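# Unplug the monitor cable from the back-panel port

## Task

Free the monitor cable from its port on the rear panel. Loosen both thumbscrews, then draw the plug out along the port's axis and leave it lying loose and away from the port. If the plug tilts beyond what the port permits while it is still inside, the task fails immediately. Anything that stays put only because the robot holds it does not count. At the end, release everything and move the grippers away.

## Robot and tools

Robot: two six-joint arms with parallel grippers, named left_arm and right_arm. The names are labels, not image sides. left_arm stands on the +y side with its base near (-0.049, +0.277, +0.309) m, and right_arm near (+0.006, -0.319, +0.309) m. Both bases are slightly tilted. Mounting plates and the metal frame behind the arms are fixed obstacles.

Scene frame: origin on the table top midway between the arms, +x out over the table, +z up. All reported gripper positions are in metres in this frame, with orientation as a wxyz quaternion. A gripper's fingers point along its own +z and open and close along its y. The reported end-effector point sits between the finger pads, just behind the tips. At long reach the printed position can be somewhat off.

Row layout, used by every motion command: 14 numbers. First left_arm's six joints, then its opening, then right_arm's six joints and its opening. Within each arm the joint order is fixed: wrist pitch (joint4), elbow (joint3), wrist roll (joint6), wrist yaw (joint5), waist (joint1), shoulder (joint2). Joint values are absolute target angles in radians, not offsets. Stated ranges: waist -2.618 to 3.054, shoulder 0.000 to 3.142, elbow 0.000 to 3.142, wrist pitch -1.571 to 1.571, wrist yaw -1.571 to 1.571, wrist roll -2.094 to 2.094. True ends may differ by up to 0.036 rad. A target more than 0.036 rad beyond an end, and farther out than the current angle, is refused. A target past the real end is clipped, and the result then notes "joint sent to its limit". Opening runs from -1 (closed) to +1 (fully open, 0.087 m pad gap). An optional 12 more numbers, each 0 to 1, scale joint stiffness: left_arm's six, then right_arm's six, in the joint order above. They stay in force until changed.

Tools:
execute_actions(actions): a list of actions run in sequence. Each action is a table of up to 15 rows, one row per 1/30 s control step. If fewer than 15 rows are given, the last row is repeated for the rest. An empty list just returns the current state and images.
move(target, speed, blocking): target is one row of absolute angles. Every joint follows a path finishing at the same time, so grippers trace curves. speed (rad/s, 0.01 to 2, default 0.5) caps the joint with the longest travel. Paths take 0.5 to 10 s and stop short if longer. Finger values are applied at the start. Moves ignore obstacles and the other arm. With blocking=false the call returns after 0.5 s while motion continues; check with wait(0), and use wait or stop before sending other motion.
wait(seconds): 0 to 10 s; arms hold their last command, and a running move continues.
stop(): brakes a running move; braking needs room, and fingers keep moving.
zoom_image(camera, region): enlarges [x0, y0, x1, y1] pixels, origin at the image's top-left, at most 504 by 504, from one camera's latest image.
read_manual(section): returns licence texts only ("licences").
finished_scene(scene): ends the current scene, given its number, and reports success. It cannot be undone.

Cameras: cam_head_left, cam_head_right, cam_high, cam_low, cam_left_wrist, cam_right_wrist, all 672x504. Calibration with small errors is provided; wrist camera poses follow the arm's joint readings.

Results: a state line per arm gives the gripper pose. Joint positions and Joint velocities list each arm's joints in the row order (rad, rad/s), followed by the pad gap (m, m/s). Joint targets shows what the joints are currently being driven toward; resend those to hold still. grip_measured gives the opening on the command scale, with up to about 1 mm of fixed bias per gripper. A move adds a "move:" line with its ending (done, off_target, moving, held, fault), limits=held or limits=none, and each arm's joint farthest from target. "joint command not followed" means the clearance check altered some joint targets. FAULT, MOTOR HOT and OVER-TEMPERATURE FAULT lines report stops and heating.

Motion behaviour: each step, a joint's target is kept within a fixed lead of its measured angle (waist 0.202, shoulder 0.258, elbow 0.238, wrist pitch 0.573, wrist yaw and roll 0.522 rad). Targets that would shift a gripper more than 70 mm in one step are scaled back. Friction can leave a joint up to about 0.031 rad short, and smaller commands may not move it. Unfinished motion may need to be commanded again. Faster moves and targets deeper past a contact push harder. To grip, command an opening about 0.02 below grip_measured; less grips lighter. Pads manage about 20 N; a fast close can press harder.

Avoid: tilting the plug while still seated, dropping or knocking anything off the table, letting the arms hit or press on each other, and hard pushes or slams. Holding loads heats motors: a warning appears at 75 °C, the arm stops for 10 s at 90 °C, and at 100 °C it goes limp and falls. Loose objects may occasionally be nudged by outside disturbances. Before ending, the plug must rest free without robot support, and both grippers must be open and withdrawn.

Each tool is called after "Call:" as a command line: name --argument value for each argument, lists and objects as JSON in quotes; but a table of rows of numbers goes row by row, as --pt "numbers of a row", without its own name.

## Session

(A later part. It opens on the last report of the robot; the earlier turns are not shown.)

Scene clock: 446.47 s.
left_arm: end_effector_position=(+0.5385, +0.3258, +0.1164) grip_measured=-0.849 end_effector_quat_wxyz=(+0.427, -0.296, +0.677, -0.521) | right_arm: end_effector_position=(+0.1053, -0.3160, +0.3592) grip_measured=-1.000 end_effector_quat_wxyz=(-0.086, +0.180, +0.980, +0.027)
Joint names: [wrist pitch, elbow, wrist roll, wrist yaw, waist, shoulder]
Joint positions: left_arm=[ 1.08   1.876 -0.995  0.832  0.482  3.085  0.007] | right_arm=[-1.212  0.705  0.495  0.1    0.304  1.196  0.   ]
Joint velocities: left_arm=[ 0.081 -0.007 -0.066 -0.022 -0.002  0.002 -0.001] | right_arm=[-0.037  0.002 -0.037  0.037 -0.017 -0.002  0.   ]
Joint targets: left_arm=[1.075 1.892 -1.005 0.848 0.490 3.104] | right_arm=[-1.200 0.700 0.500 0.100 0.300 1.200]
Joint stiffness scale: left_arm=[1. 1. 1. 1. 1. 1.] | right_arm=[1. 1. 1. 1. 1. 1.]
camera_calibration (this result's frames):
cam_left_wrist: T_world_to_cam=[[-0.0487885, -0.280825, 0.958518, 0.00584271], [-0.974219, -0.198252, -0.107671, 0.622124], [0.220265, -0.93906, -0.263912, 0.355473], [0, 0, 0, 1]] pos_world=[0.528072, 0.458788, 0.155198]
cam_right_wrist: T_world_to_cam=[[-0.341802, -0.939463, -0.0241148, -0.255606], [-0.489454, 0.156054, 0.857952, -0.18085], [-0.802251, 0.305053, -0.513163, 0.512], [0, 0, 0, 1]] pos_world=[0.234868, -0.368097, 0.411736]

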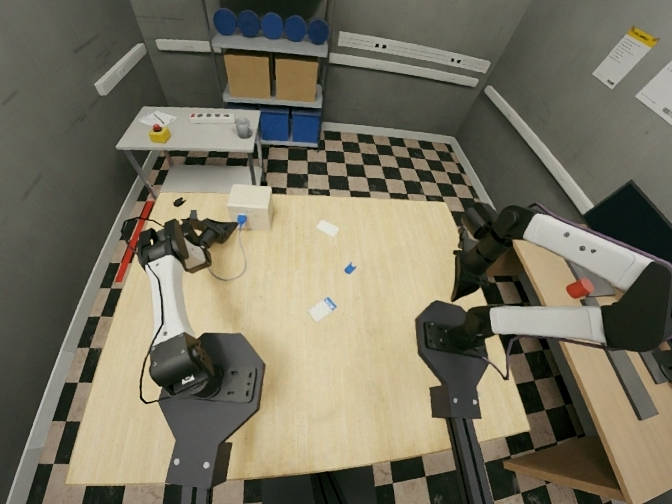

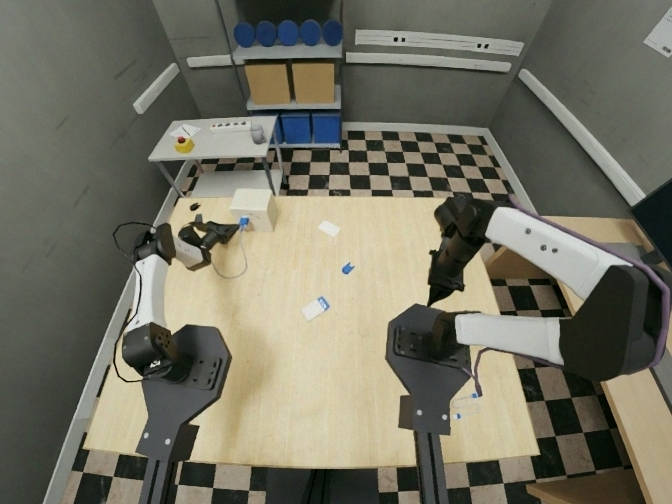

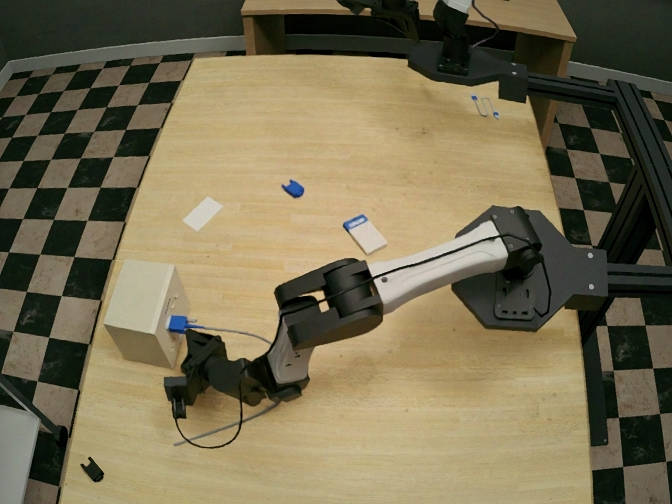

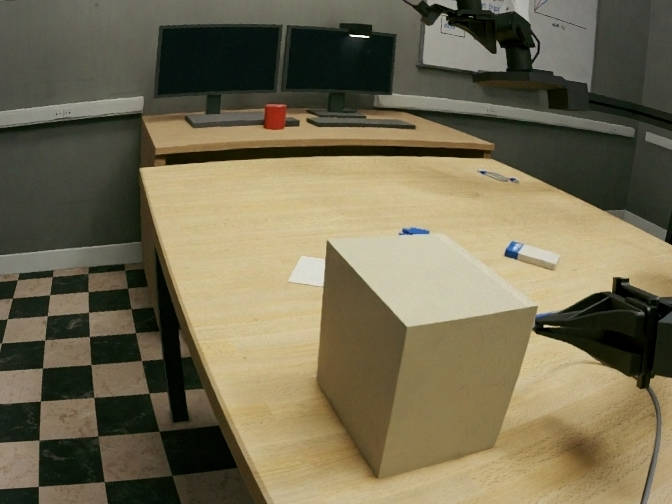

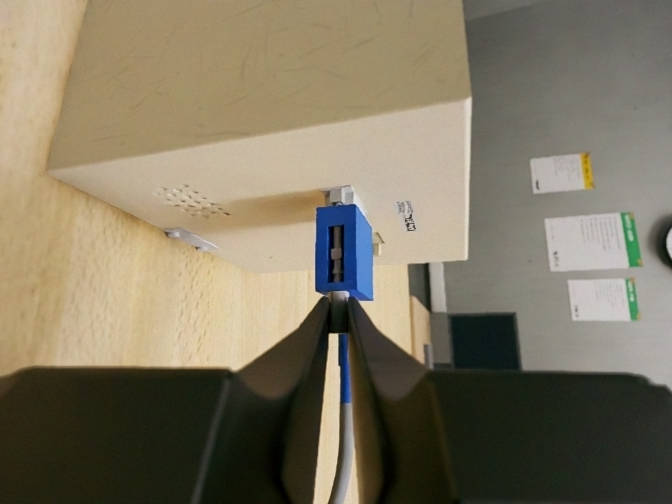

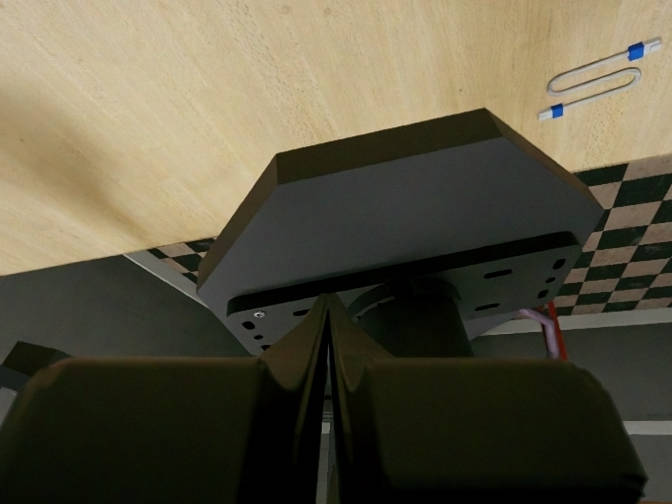

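Call:
execute_actions --actions '[[[1.07,1.88,-0.997,0.835,0.485,3.095,-0.8,-1.2,0.7,0.5,0.1,0.3,1.2,-1],[1.065,1.87,-0.993,0.83,0.48,3.087,-0.75,-1.2,0.7,0.5,0.1,0.3,1.2,-1],[1.06,1.862,-0.989,0.827,0.478,3.081,-0.75,-1.2,0.7,0.5,0.1,0.3,1.2,-1],[1.055,1.857,-0.989,0.827,0.476,3.078,-0.75,-1.2,0.7,0.5,0.1,0.3,1.2,-1],[1.047,1.857,-0.989,0.827,0.476,3.078,-0.75,-1.2,0.7,0.5,0.1,0.3,1.2,-1],[1.047,1.857,-0.989,0.827,0.476,3.078,-0.75,-1.2,0.7,0.5,0.1,0.3,1.2,-1],[1.047,1.857,-0.989,0.827,0.476,3.078,-0.75,-1.2,0.7,0.5,0.1,0.3,1.2,-1],[1.047,1.857,-0.989,0.827,0.476,3.078,-0.75,-1.2,0.7,0.5,0.1,0.3,1.2,-1],[1.012,1.833,-0.897,0.801,0.473,3.057,-0.75,-1.2,0.7,0.5,0.1,0.3,1.2,-1],[0.987,1.809,-0.823,0.777,0.469,3.036,-0.75,-1.2,0.7,0.5,0.1,0.3,1.2,-1],[0.97,1.786,-0.761,0.755,0.465,3.016,-0.75,-1.2,0.7,0.5,0.1,0.3,1.2,-1],[0.957,1.764,-0.706,0.733,0.461,2.996,-0.75,-1.2,0.7,0.5,0.1,0.3,1.2,-1],[0.947,1.742,-0.653,0.711,0.456,2.976,-0.75,-1.2,0.7,0.5,0.1,0.3,1.2,-1],[0.939,1.72,-0.603,0.688,0.451,2.958,-0.75,-1.2,0.7,0.5,0.1,0.3,1.2,-1],[0.933,1.699,-0.554,0.665,0.446,2.94,-0.75,-1.2,0.7,0.5,0.1,0.3,1.2,-1]], [[0.929,1.678,-0.508,0.643,0.439,2.922,-0.75,-1.2,0.7,0.5,0.1,0.3,1.2,-1],[0.927,1.658,-0.46,0.617,0.432,2.905,-0.75,-1.2,0.7,0.5,0.1,0.3,1.2,-1],[0.926,1.638,-0.414,0.592,0.425,2.889,-0.75,-1.2,0.7,0.5,0.1,0.3,1.2,-1],[0.926,1.619,-0.368,0.566,0.418,2.873,-0.75,-1.2,0.7,0.5,0.1,0.3,1.2,-1],[0.926,1.6,-0.322,0.538,0.409,2.858,-0.75,-1.2,0.7,0.5,0.1,0.3,1.2,-1],[0.926,1.582,-0.276,0.51,0.401,2.843,-0.75,-1.2,0.7,0.5,0.1,0.3,1.2,-1],[0.926,1.564,-0.23,0.48,0.392,2.829,-0.75,-1.2,0.7,0.5,0.1,0.3,1.2,-1],[0.926,1.546,-0.184,0.449,0.382,2.815,-0.75,-1.2,0.7,0.5,0.1,0.3,1.2,-1],[0.926,1.529,-0.138,0.417,0.372,2.802,-0.75,-1.2,0.7,0.5,0.1,0.3,1.2,-1],[0.926,1.513,-0.092,0.384,0.361,2.79,-0.75,-1.2,0.7,0.5,0.1,0.3,1.2,-1],[0.926,1.497,-0.046,0.35,0.35,2.778,-0.75,-1.2,0.7,0.5,0.1,0.3,1.2,-1],[0.926,1.481,0.0,0.314,0.339,2.767,-0.75,-1.2,0.7,0.5,0.1,0.3,1.2,-1],[0.926,1.466,0.046,0.278,0.328,2.757,-0.75,-1.2,0.7,0.5,0.1,0.3,1.2,-1],[0.926,1.466,0.0,0.314,0.328,2.757,-0.75,-1.2,0.7,0.5,0.1,0.3,1.2,-1],[0.926,1.466,-0.028,0.336,0.328,2.757,-0.75,-1.2,0.7,0.5,0.1,0.3,1.2,-1]], [[0.926,1.466,-0.044,0.348,0.328,2.757,-0.75,-1.2,0.7,0.5,0.1,0.3,1.2,-1],[0.926,1.466,-0.053,0.355,0.328,2.757,-0.75,-1.2,0.7,0.5,0.1,0.3,1.2,-1],[0.926,1.466,-0.069,0.367,0.328,2.757,-0.75,-1.2,0.7,0.5,0.1,0.3,1.2,-1]]]'

Call:
zoom_image --camera "cam_left_wrist" --region '[240, 160, 440, 380]'

Scene clock: 449.53 s.
left_arm: end_effector_position=(+0.5398, +0.3209, +0.1201) grip_measured=-0.750 end_effector_quat_wxyz=(+0.541, -0.071, +0.819, -0.177) | right_arm: end_effector_position=(+0.1053, -0.3160, +0.3592) grip_measured=-1.000 end_effector_quat_wxyz=(-0.086, +0.180, +0.980, +0.027)
Joint names: [wrist pitch, elbow, wrist roll, wrist yaw, waist, shoulder]
Joint positions: left_arm=[ 0.952  1.487 -0.074  0.373  0.328  2.763  0.011] | right_arm=[-1.212  0.705  0.495  0.1    0.304  1.196  0.   ]
Joint velocities: left_arm=[ 0.037 -0.002 -0.007  0.051 -0.007  0.007 -0.001] | right_arm=[ 0.037 -0.017  0.022 -0.066  0.002 -0.022  0.   ]
Joint targets: left_arm=[0.926 1.466 -0.069 0.367 0.328 2.757] | right_arm=[-1.200 0.700 0.500 0.100 0.300 1.200]
Joint stiffness scale: left_arm=[1. 1. 1. 1. 1. 1.] | right_arm=[1. 1. 1. 1. 1. 1.]
camera_calibration (this result's frames):
cam_left_wrist: T_world_to_cam=[[-0.0802786, -0.926585, 0.367419, 0.2962], [-0.957335, -0.0309864, -0.287315, 0.581649], [0.277607, -0.374808, -0.884564, 0.214129], [0, 0, 0, 1]] pos_world=[0.521167, 0.372734, 0.247698]
cam_right_wrist: T_world_to_cam=[[-0.341802, -0.939463, -0.0241148, -0.255606], [-0.489454, 0.156054, 0.857952, -0.18085], [-0.802251, 0.305053, -0.513163, 0.512], [0, 0, 0, 1]] pos_world=[0.234868, -0.368097, 0.411736]

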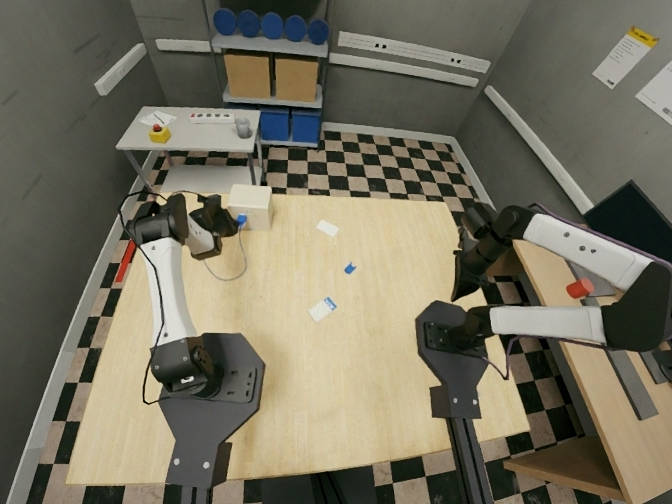

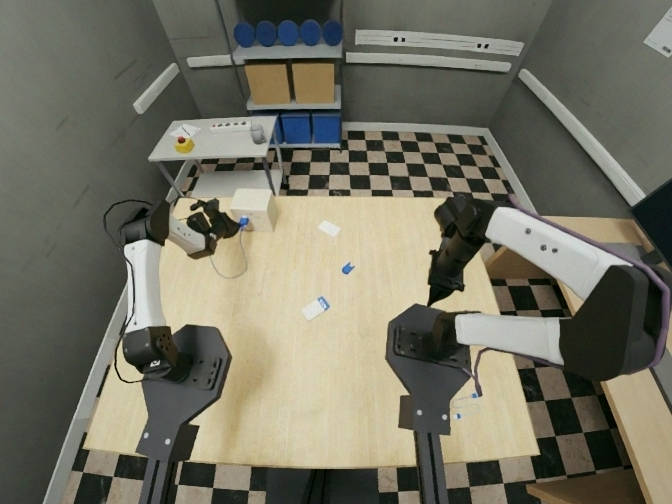

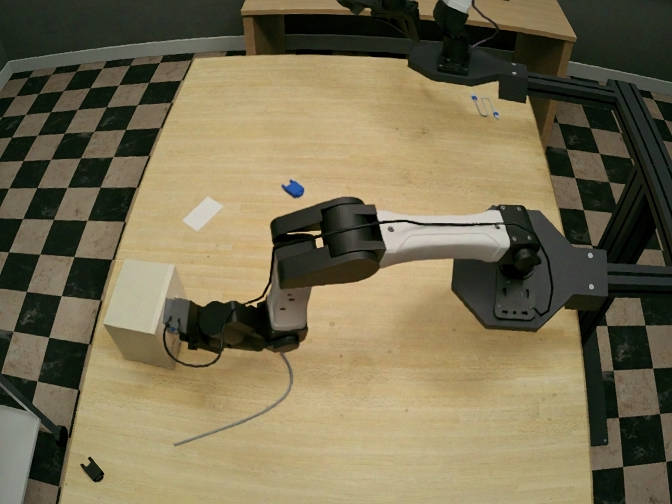

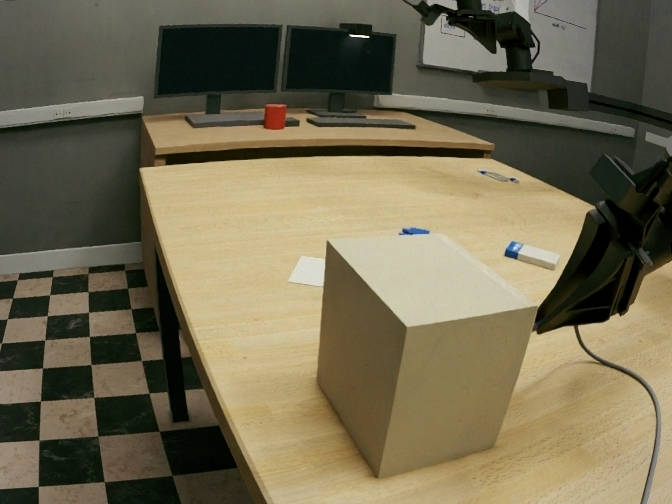

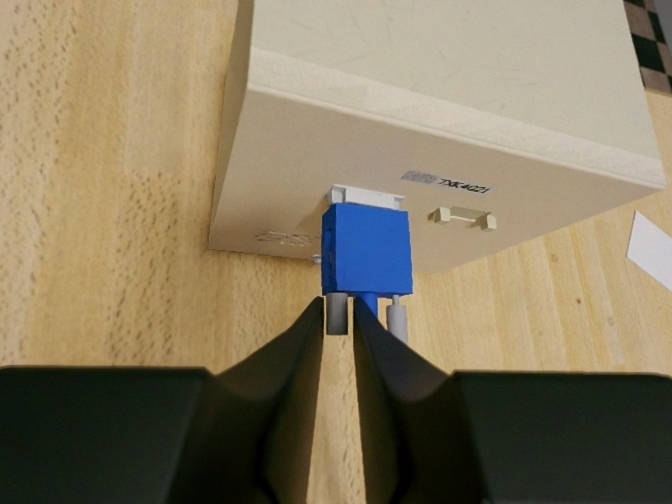

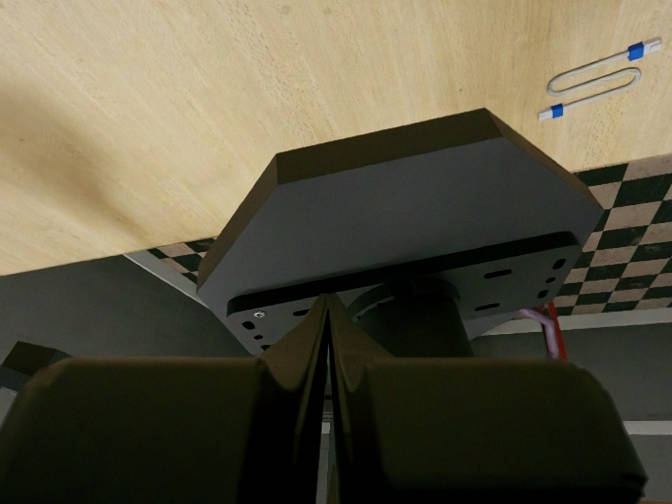

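Region (240, 160, 440, 380) of cam_left_wrist's 672x504 image, scaled by 2.291, with more detail than that image has; it fills the left 458 columns of this view, and the rest is white.

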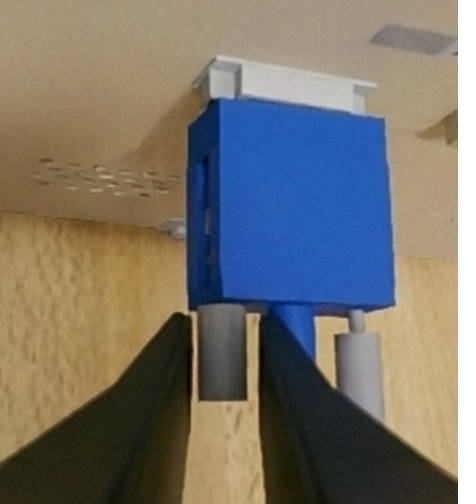

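Call:
execute_actions --actions '[[[0.93,1.47,-0.075,0.37,0.333,2.765,-0.77,-1.2,0.7,0.5,0.1,0.3,1.2,-1],[0.93,1.475,-0.08,0.372,0.337,2.772,-0.79,-1.2,0.7,0.5,0.1,0.3,1.2,-1],[0.93,1.48,-0.08,0.375,0.34,2.778,-0.81,-1.2,0.7,0.5,0.1,0.3,1.2,-1],[0.93,1.485,-0.08,0.378,0.341,2.782,-0.83,-1.2,0.7,0.5,0.1,0.3,1.2,-1],[0.935,1.49,-0.083,0.38,0.341,2.782,-0.85,-1.2,0.7,0.5,0.1,0.3,1.2,-1],[0.94,1.495,-0.083,0.382,0.341,2.782,-0.87,-1.2,0.7,0.5,0.1,0.3,1.2,-1],[0.945,1.5,-0.085,0.384,0.341,2.782,-0.87,-1.2,0.7,0.5,0.1,0.3,1.2,-1],[0.945,1.5,-0.085,0.384,0.341,2.782,-0.87,-1.2,0.7,0.5,0.1,0.3,1.2,-1],[0.945,1.5,-0.085,0.384,0.341,2.782,-0.87,-1.2,0.7,0.5,0.1,0.3,1.2,-1],[0.945,1.5,-0.085,0.384,0.341,2.782,-0.87,-1.2,0.7,0.5,0.1,0.3,1.2,-1],[0.95,1.516,-0.177,0.454,0.352,2.793,-0.87,-1.2,0.7,0.5,0.1,0.3,1.2,-1],[0.95,1.532,-0.251,0.504,0.363,2.804,-0.87,-1.2,0.7,0.5,0.1,0.3,1.2,-1],[0.95,1.548,-0.313,0.544,0.374,2.816,-0.87,-1.2,0.7,0.5,0.1,0.3,1.2,-1],[0.95,1.564,-0.368,0.577,0.385,2.828,-0.87,-1.2,0.7,0.5,0.1,0.3,1.2,-1],[0.952,1.581,-0.421,0.608,0.395,2.841,-0.87,-1.2,0.7,0.5,0.1,0.3,1.2,-1]], [[0.955,1.599,-0.471,0.636,0.405,2.855,-0.87,-1.2,0.7,0.5,0.1,0.3,1.2,-1],[0.957,1.617,-0.52,0.661,0.414,2.869,-0.87,-1.2,0.7,0.5,0.1,0.3,1.2,-1],[0.961,1.635,-0.566,0.684,0.422,2.884,-0.87,-1.2,0.7,0.5,0.1,0.3,1.2,-1],[0.966,1.654,-0.614,0.707,0.431,2.899,-0.87,-1.2,0.7,0.5,0.1,0.3,1.2,-1],[0.972,1.673,-0.66,0.728,0.438,2.915,-0.87,-1.2,0.7,0.5,0.1,0.3,1.2,-1],[0.98,1.693,-0.706,0.748,0.445,2.931,-0.87,-1.2,0.7,0.5,0.1,0.3,1.2,-1],[0.989,1.713,-0.752,0.766,0.452,2.948,-0.87,-1.2,0.7,0.5,0.1,0.3,1.2,-1],[1.0,1.734,-0.798,0.784,0.459,2.966,-0.87,-1.2,0.7,0.5,0.1,0.3,1.2,-1],[1.012,1.755,-0.844,0.8,0.464,2.984,-0.87,-1.2,0.7,0.5,0.1,0.3,1.2,-1],[1.026,1.777,-0.89,0.815,0.47,3.002,-0.87,-1.2,0.7,0.5,0.1,0.3,1.2,-1],[1.041,1.799,-0.936,0.829,0.475,3.022,-0.87,-1.2,0.7,0.5,0.1,0.3,1.2,-1],[1.058,1.821,-0.982,0.842,0.479,3.042,-0.87,-1.2,0.7,0.5,0.1,0.3,1.2,-1],[1.076,1.844,-1.028,0.854,0.483,3.062,-0.87,-1.2,0.7,0.5,0.1,0.3,1.2,-1],[1.096,1.868,-1.074,0.864,0.487,3.083,-0.87,-1.2,0.7,0.5,0.1,0.3,1.2,-1],[1.117,1.892,-1.12,0.874,0.49,3.104,-0.87,-1.2,0.7,0.5,0.1,0.3,1.2,-1]], [[1.098,1.892,-1.074,0.864,0.49,3.104,-0.87,-1.2,0.7,0.5,0.1,0.3,1.2,-1],[1.087,1.892,-1.046,0.858,0.49,3.104,-0.87,-1.2,0.7,0.5,0.1,0.3,1.2,-1],[1.08,1.892,-1.03,0.854,0.49,3.104,-0.87,-1.2,0.7,0.5,0.1,0.3,1.2,-1],[1.076,1.89,-1.015,0.848,0.488,3.102,-0.87,-1.2,0.7,0.5,0.1,0.3,1.2,-1],[1.07,1.88,-1.0,0.838,0.485,3.095,-0.8,-1.2,0.7,0.5,0.1,0.3,1.2,-1],[1.062,1.87,-0.993,0.83,0.48,3.087,-0.75,-1.2,0.7,0.5,0.1,0.3,1.2,-1],[1.055,1.862,-0.989,0.827,0.478,3.081,-0.75,-1.2,0.7,0.5,0.1,0.3,1.2,-1],[1.047,1.857,-0.989,0.827,0.476,3.078,-0.75,-1.2,0.7,0.5,0.1,0.3,1.2,-1],[1.012,1.833,-0.897,0.801,0.473,3.057,-0.75,-1.2,0.7,0.5,0.1,0.3,1.2,-1],[0.987,1.809,-0.823,0.777,0.469,3.036,-0.75,-1.2,0.7,0.5,0.1,0.3,1.2,-1],[0.97,1.786,-0.761,0.755,0.465,3.016,-0.75,-1.2,0.7,0.5,0.1,0.3,1.2,-1],[0.957,1.764,-0.706,0.733,0.461,2.996,-0.75,-1.2,0.7,0.5,0.1,0.3,1.2,-1],[0.947,1.742,-0.653,0.711,0.456,2.976,-0.75,-1.2,0.7,0.5,0.1,0.3,1.2,-1],[0.939,1.72,-0.603,0.688,0.451,2.958,-0.75,-1.2,0.7,0.5,0.1,0.3,1.2,-1],[0.933,1.699,-0.554,0.665,0.446,2.94,-0.75,-1.2,0.7,0.5,0.1,0.3,1.2,-1]], [[0.929,1.678,-0.508,0.643,0.439,2.922,-0.75,-1.2,0.7,0.5,0.1,0.3,1.2,-1],[0.927,1.658,-0.46,0.617,0.432,2.905,-0.75,-1.2,0.7,0.5,0.1,0.3,1.2,-1],[0.926,1.638,-0.414,0.592,0.425,2.889,-0.75,-1.2,0.7,0.5,0.1,0.3,1.2,-1],[0.926,1.619,-0.368,0.566,0.418,2.873,-0.75,-1.2,0.7,0.5,0.1,0.3,1.2,-1],[0.926,1.6,-0.322,0.538,0.409,2.858,-0.75,-1.2,0.7,0.5,0.1,0.3,1.2,-1],[0.926,1.582,-0.276,0.51,0.401,2.843,-0.75,-1.2,0.7,0.5,0.1,0.3,1.2,-1],[0.926,1.564,-0.23,0.48,0.392,2.829,-0.75,-1.2,0.7,0.5,0.1,0.3,1.2,-1],[0.926,1.546,-0.184,0.449,0.382,2.815,-0.75,-1.2,0.7,0.5,0.1,0.3,1.2,-1],[0.926,1.529,-0.138,0.417,0.372,2.802,-0.75,-1.2,0.7,0.5,0.1,0.3,1.2,-1],[0.926,1.513,-0.092,0.384,0.361,2.79,-0.75,-1.2,0.7,0.5,0.1,0.3,1.2,-1],[0.926,1.497,-0.046,0.35,0.351,2.778,-0.75,-1.2,0.7,0.5,0.1,0.3,1.2,-1],[0.926,1.481,0.0,0.314,0.341,2.767,-0.75,-1.2,0.7,0.5,0.1,0.3,1.2,-1],[0.926,1.466,0.046,0.278,0.333,2.757,-0.75,-1.2,0.7,0.5,0.1,0.3,1.2,-1],[0.926,1.466,0.0,0.314,0.332,2.757,-0.75,-1.2,0.7,0.5,0.1,0.3,1.2,-1],[0.926,1.466,-0.028,0.336,0.332,2.757,-0.75,-1.2,0.7,0.5,0.1,0.3,1.2,-1]], [[0.926,1.466,-0.044,0.348,0.332,2.757,-0.75,-1.2,0.7,0.5,0.1,0.3,1.2,-1],[0.926,1.468,-0.055,0.357,0.333,2.762,-0.77,-1.2,0.7,0.5,0.1,0.3,1.2,-1],[0.93,1.475,-0.069,0.367,0.335,2.77,-0.79,-1.2,0.7,0.5,0.1,0.3,1.2,-1],[0.93,1.48,-0.078,0.375,0.337,2.778,-0.81,-1.2,0.7,0.5,0.1,0.3,1.2,-1],[0.93,1.485,-0.08,0.378,0.339,2.782,-0.83,-1.2,0.7,0.5,0.1,0.3,1.2,-1],[0.935,1.49,-0.083,0.38,0.34,2.782,-0.85,-1.2,0.7,0.5,0.1,0.3,1.2,-1],[0.94,1.495,-0.083,0.382,0.34,2.782,-0.87,-1.2,0.7,0.5,0.1,0.3,1.2,-1],[0.945,1.5,-0.085,0.384,0.34,2.782,-0.87,-1.2,0.7,0.5,0.1,0.3,1.2,-1],[0.945,1.5,-0.085,0.384,0.34,2.782,-0.87,-1.2,0.7,0.5,0.1,0.3,1.2,-1],[0.945,1.5,-0.085,0.384,0.34,2.782,-0.87,-1.2,0.7,0.5,0.1,0.3,1.2,-1],[0.95,1.516,-0.177,0.454,0.352,2.793,-0.87,-1.2,0.7,0.5,0.1,0.3,1.2,-1],[0.95,1.532,-0.251,0.504,0.363,2.804,-0.87,-1.2,0.7,0.5,0.1,0.3,1.2,-1],[0.95,1.548,-0.313,0.544,0.374,2.816,-0.87,-1.2,0.7,0.5,0.1,0.3,1.2,-1],[0.95,1.564,-0.368,0.577,0.385,2.828,-0.87,-1.2,0.7,0.5,0.1,0.3,1.2,-1],[0.952,1.581,-0.421,0.608,0.395,2.841,-0.87,-1.2,0.7,0.5,0.1,0.3,1.2,-1]], [[0.955,1.599,-0.471,0.636,0.405,2.855,-0.87,-1.2,0.7,0.5,0.1,0.3,1.2,-1],[0.957,1.617,-0.52,0.661,0.414,2.869,-0.87,-1.2,0.7,0.5,0.1,0.3,1.2,-1],[0.961,1.635,-0.566,0.684,0.422,2.884,-0.87,-1.2,0.7,0.5,0.1,0.3,1.2,-1],[0.966,1.654,-0.614,0.707,0.431,2.899,-0.87,-1.2,0.7,0.5,0.1,0.3,1.2,-1],[0.972,1.673,-0.66,0.728,0.438,2.915,-0.87,-1.2,0.7,0.5,0.1,0.3,1.2,-1],[0.98,1.693,-0.706,0.748,0.445,2.931,-0.87,-1.2,0.7,0.5,0.1,0.3,1.2,-1],[0.989,1.713,-0.752,0.766,0.452,2.948,-0.87,-1.2,0.7,0.5,0.1,0.3,1.2,-1],[1.0,1.734,-0.798,0.784,0.459,2.966,-0.87,-1.2,0.7,0.5,0.1,0.3,1.2,-1],[1.012,1.755,-0.844,0.8,0.464,2.984,-0.87,-1.2,0.7,0.5,0.1,0.3,1.2,-1],[1.026,1.777,-0.89,0.815,0.47,3.002,-0.87,-1.2,0.7,0.5,0.1,0.3,1.2,-1],[1.041,1.799,-0.936,0.829,0.475,3.022,-0.87,-1.2,0.7,0.5,0.1,0.3,1.2,-1],[1.058,1.821,-0.982,0.842,0.479,3.042,-0.87,-1.2,0.7,0.5,0.1,0.3,1.2,-1],[1.076,1.844,-1.028,0.854,0.483,3.062,-0.87,-1.2,0.7,0.5,0.1,0.3,1.2,-1],[1.096,1.868,-1.074,0.864,0.487,3.083,-0.87,-1.2,0.7,0.5,0.1,0.3,1.2,-1],[1.117,1.892,-1.12,0.874,0.49,3.104,-0.87,-1.2,0.7,0.5,0.1,0.3,1.2,-1]], [[1.098,1.892,-1.074,0.864,0.49,3.104,-0.87,-1.2,0.7,0.5,0.1,0.3,1.2,-1],[1.087,1.892,-1.046,0.858,0.49,3.104,-0.87,-1.2,0.7,0.5,0.1,0.3,1.2,-1],[1.08,1.892,-1.03,0.854,0.49,3.104,-0.87,-1.2,0.7,0.5,0.1,0.3,1.2,-1],[1.076,1.89,-1.015,0.85,0.488,3.102,-0.87,-1.2,0.7,0.5,0.1,0.3,1.2,-1],[1.075,1.89,-1.005,0.85,0.488,3.102,-0.87,-1.2,0.7,0.5,0.1,0.3,1.2,-1]]]'

Call:
zoom_image --camera "cam_left_wrist" --region '[240, 160, 440, 380]'

Scene clock: 456.77 s.
left_arm: end_effector_position=(+0.5375, +0.3252, +0.1149) grip_measured=-0.863 end_effector_quat_wxyz=(+0.425, -0.297, +0.678, -0.521) | right_arm: end_effector_position=(+0.1053, -0.3160, +0.3592) grip_measured=-1.000 end_effector_quat_wxyz=(-0.086, +0.180, +0.980, +0.027)
Joint names: [wrist pitch, elbow, wrist roll, wrist yaw, waist, shoulder]
Joint positions: left_arm=[ 1.075  1.876 -0.994  0.834  0.483  3.086  0.006] | right_arm=[-1.212  0.705  0.495  0.1    0.304  1.196  0.   ]
Joint velocities: left_arm=[ 0.022  0.002  0.051  0.007 -0.012 -0.017 -0.   ] | right_arm=[ 0.037 -0.007 -0.066 -0.022 -0.002 -0.017  0.   ]
Joint targets: left_arm=[1.075 1.890 -1.005 0.850 0.488 3.102] | right_arm=[-1.200 0.700 0.500 0.100 0.300 1.200]
Joint stiffness scale: left_arm=[1. 1. 1. 1. 1. 1.] | right_arm=[1. 1. 1. 1. 1. 1.]
camera_calibration (this result's frames):
cam_left_wrist: T_world_to_cam=[[-0.0451114, -0.279007, 0.959229, 0.00439809], [-0.975239, -0.195802, -0.102817, 0.620047], [0.216506, -0.940115, -0.263266, 0.357032], [0, 0, 0, 1]] pos_world=[0.527593, 0.458285, 0.153527]
cam_right_wrist: T_world_to_cam=[[-0.341802, -0.939463, -0.0241148, -0.255606], [-0.489454, 0.156054, 0.857952, -0.18085], [-0.802251, 0.305053, -0.513163, 0.512], [0, 0, 0, 1]] pos_world=[0.234868, -0.368097, 0.411736]

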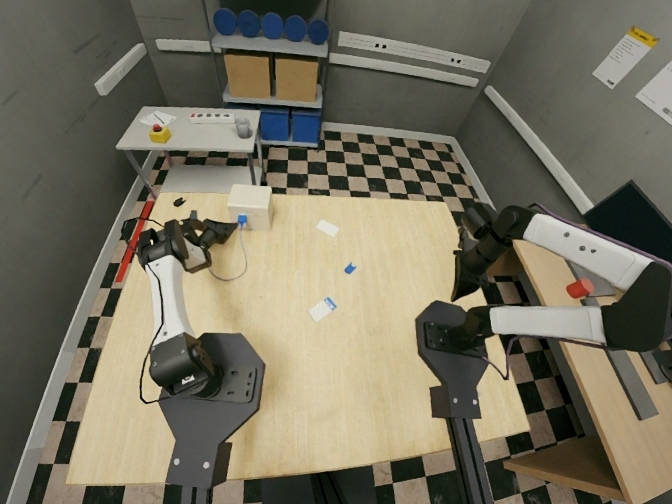

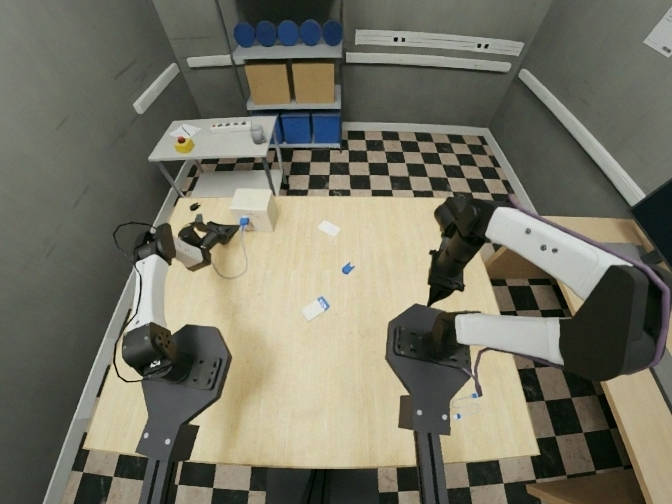

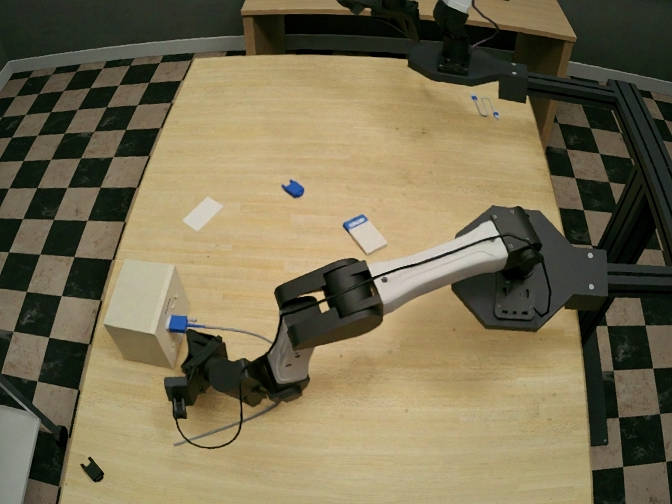

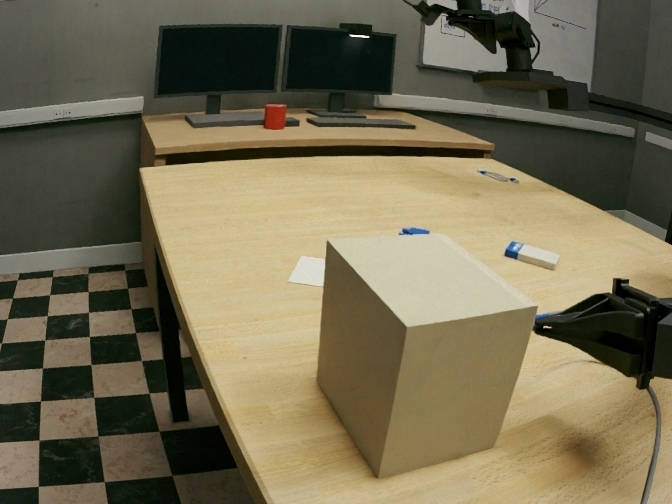

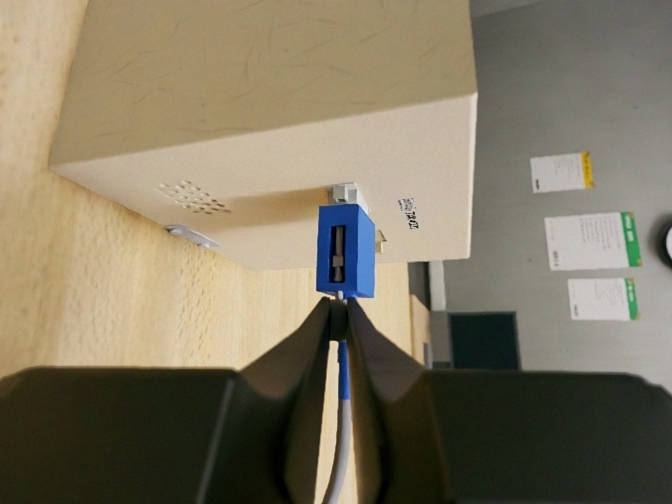

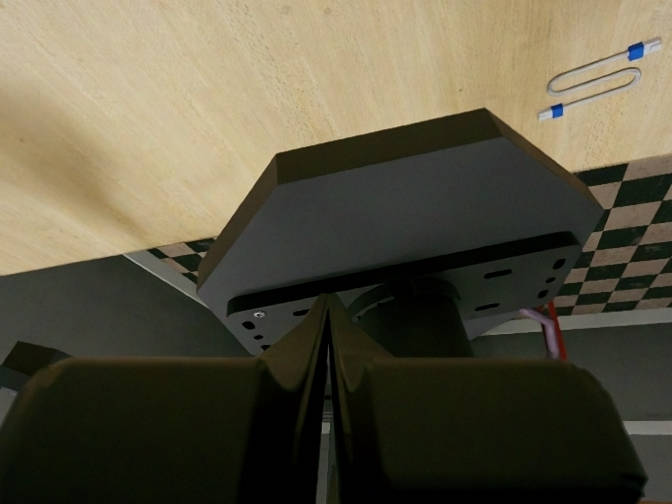

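Region (240, 160, 440, 380) of cam_left_wrist's 672x504 image, scaled by 2.291, with more detail than that image has; it fills the left 458 columns of this view, and the rest is white.

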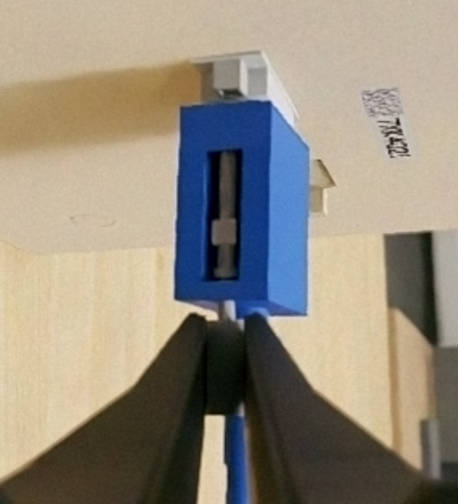

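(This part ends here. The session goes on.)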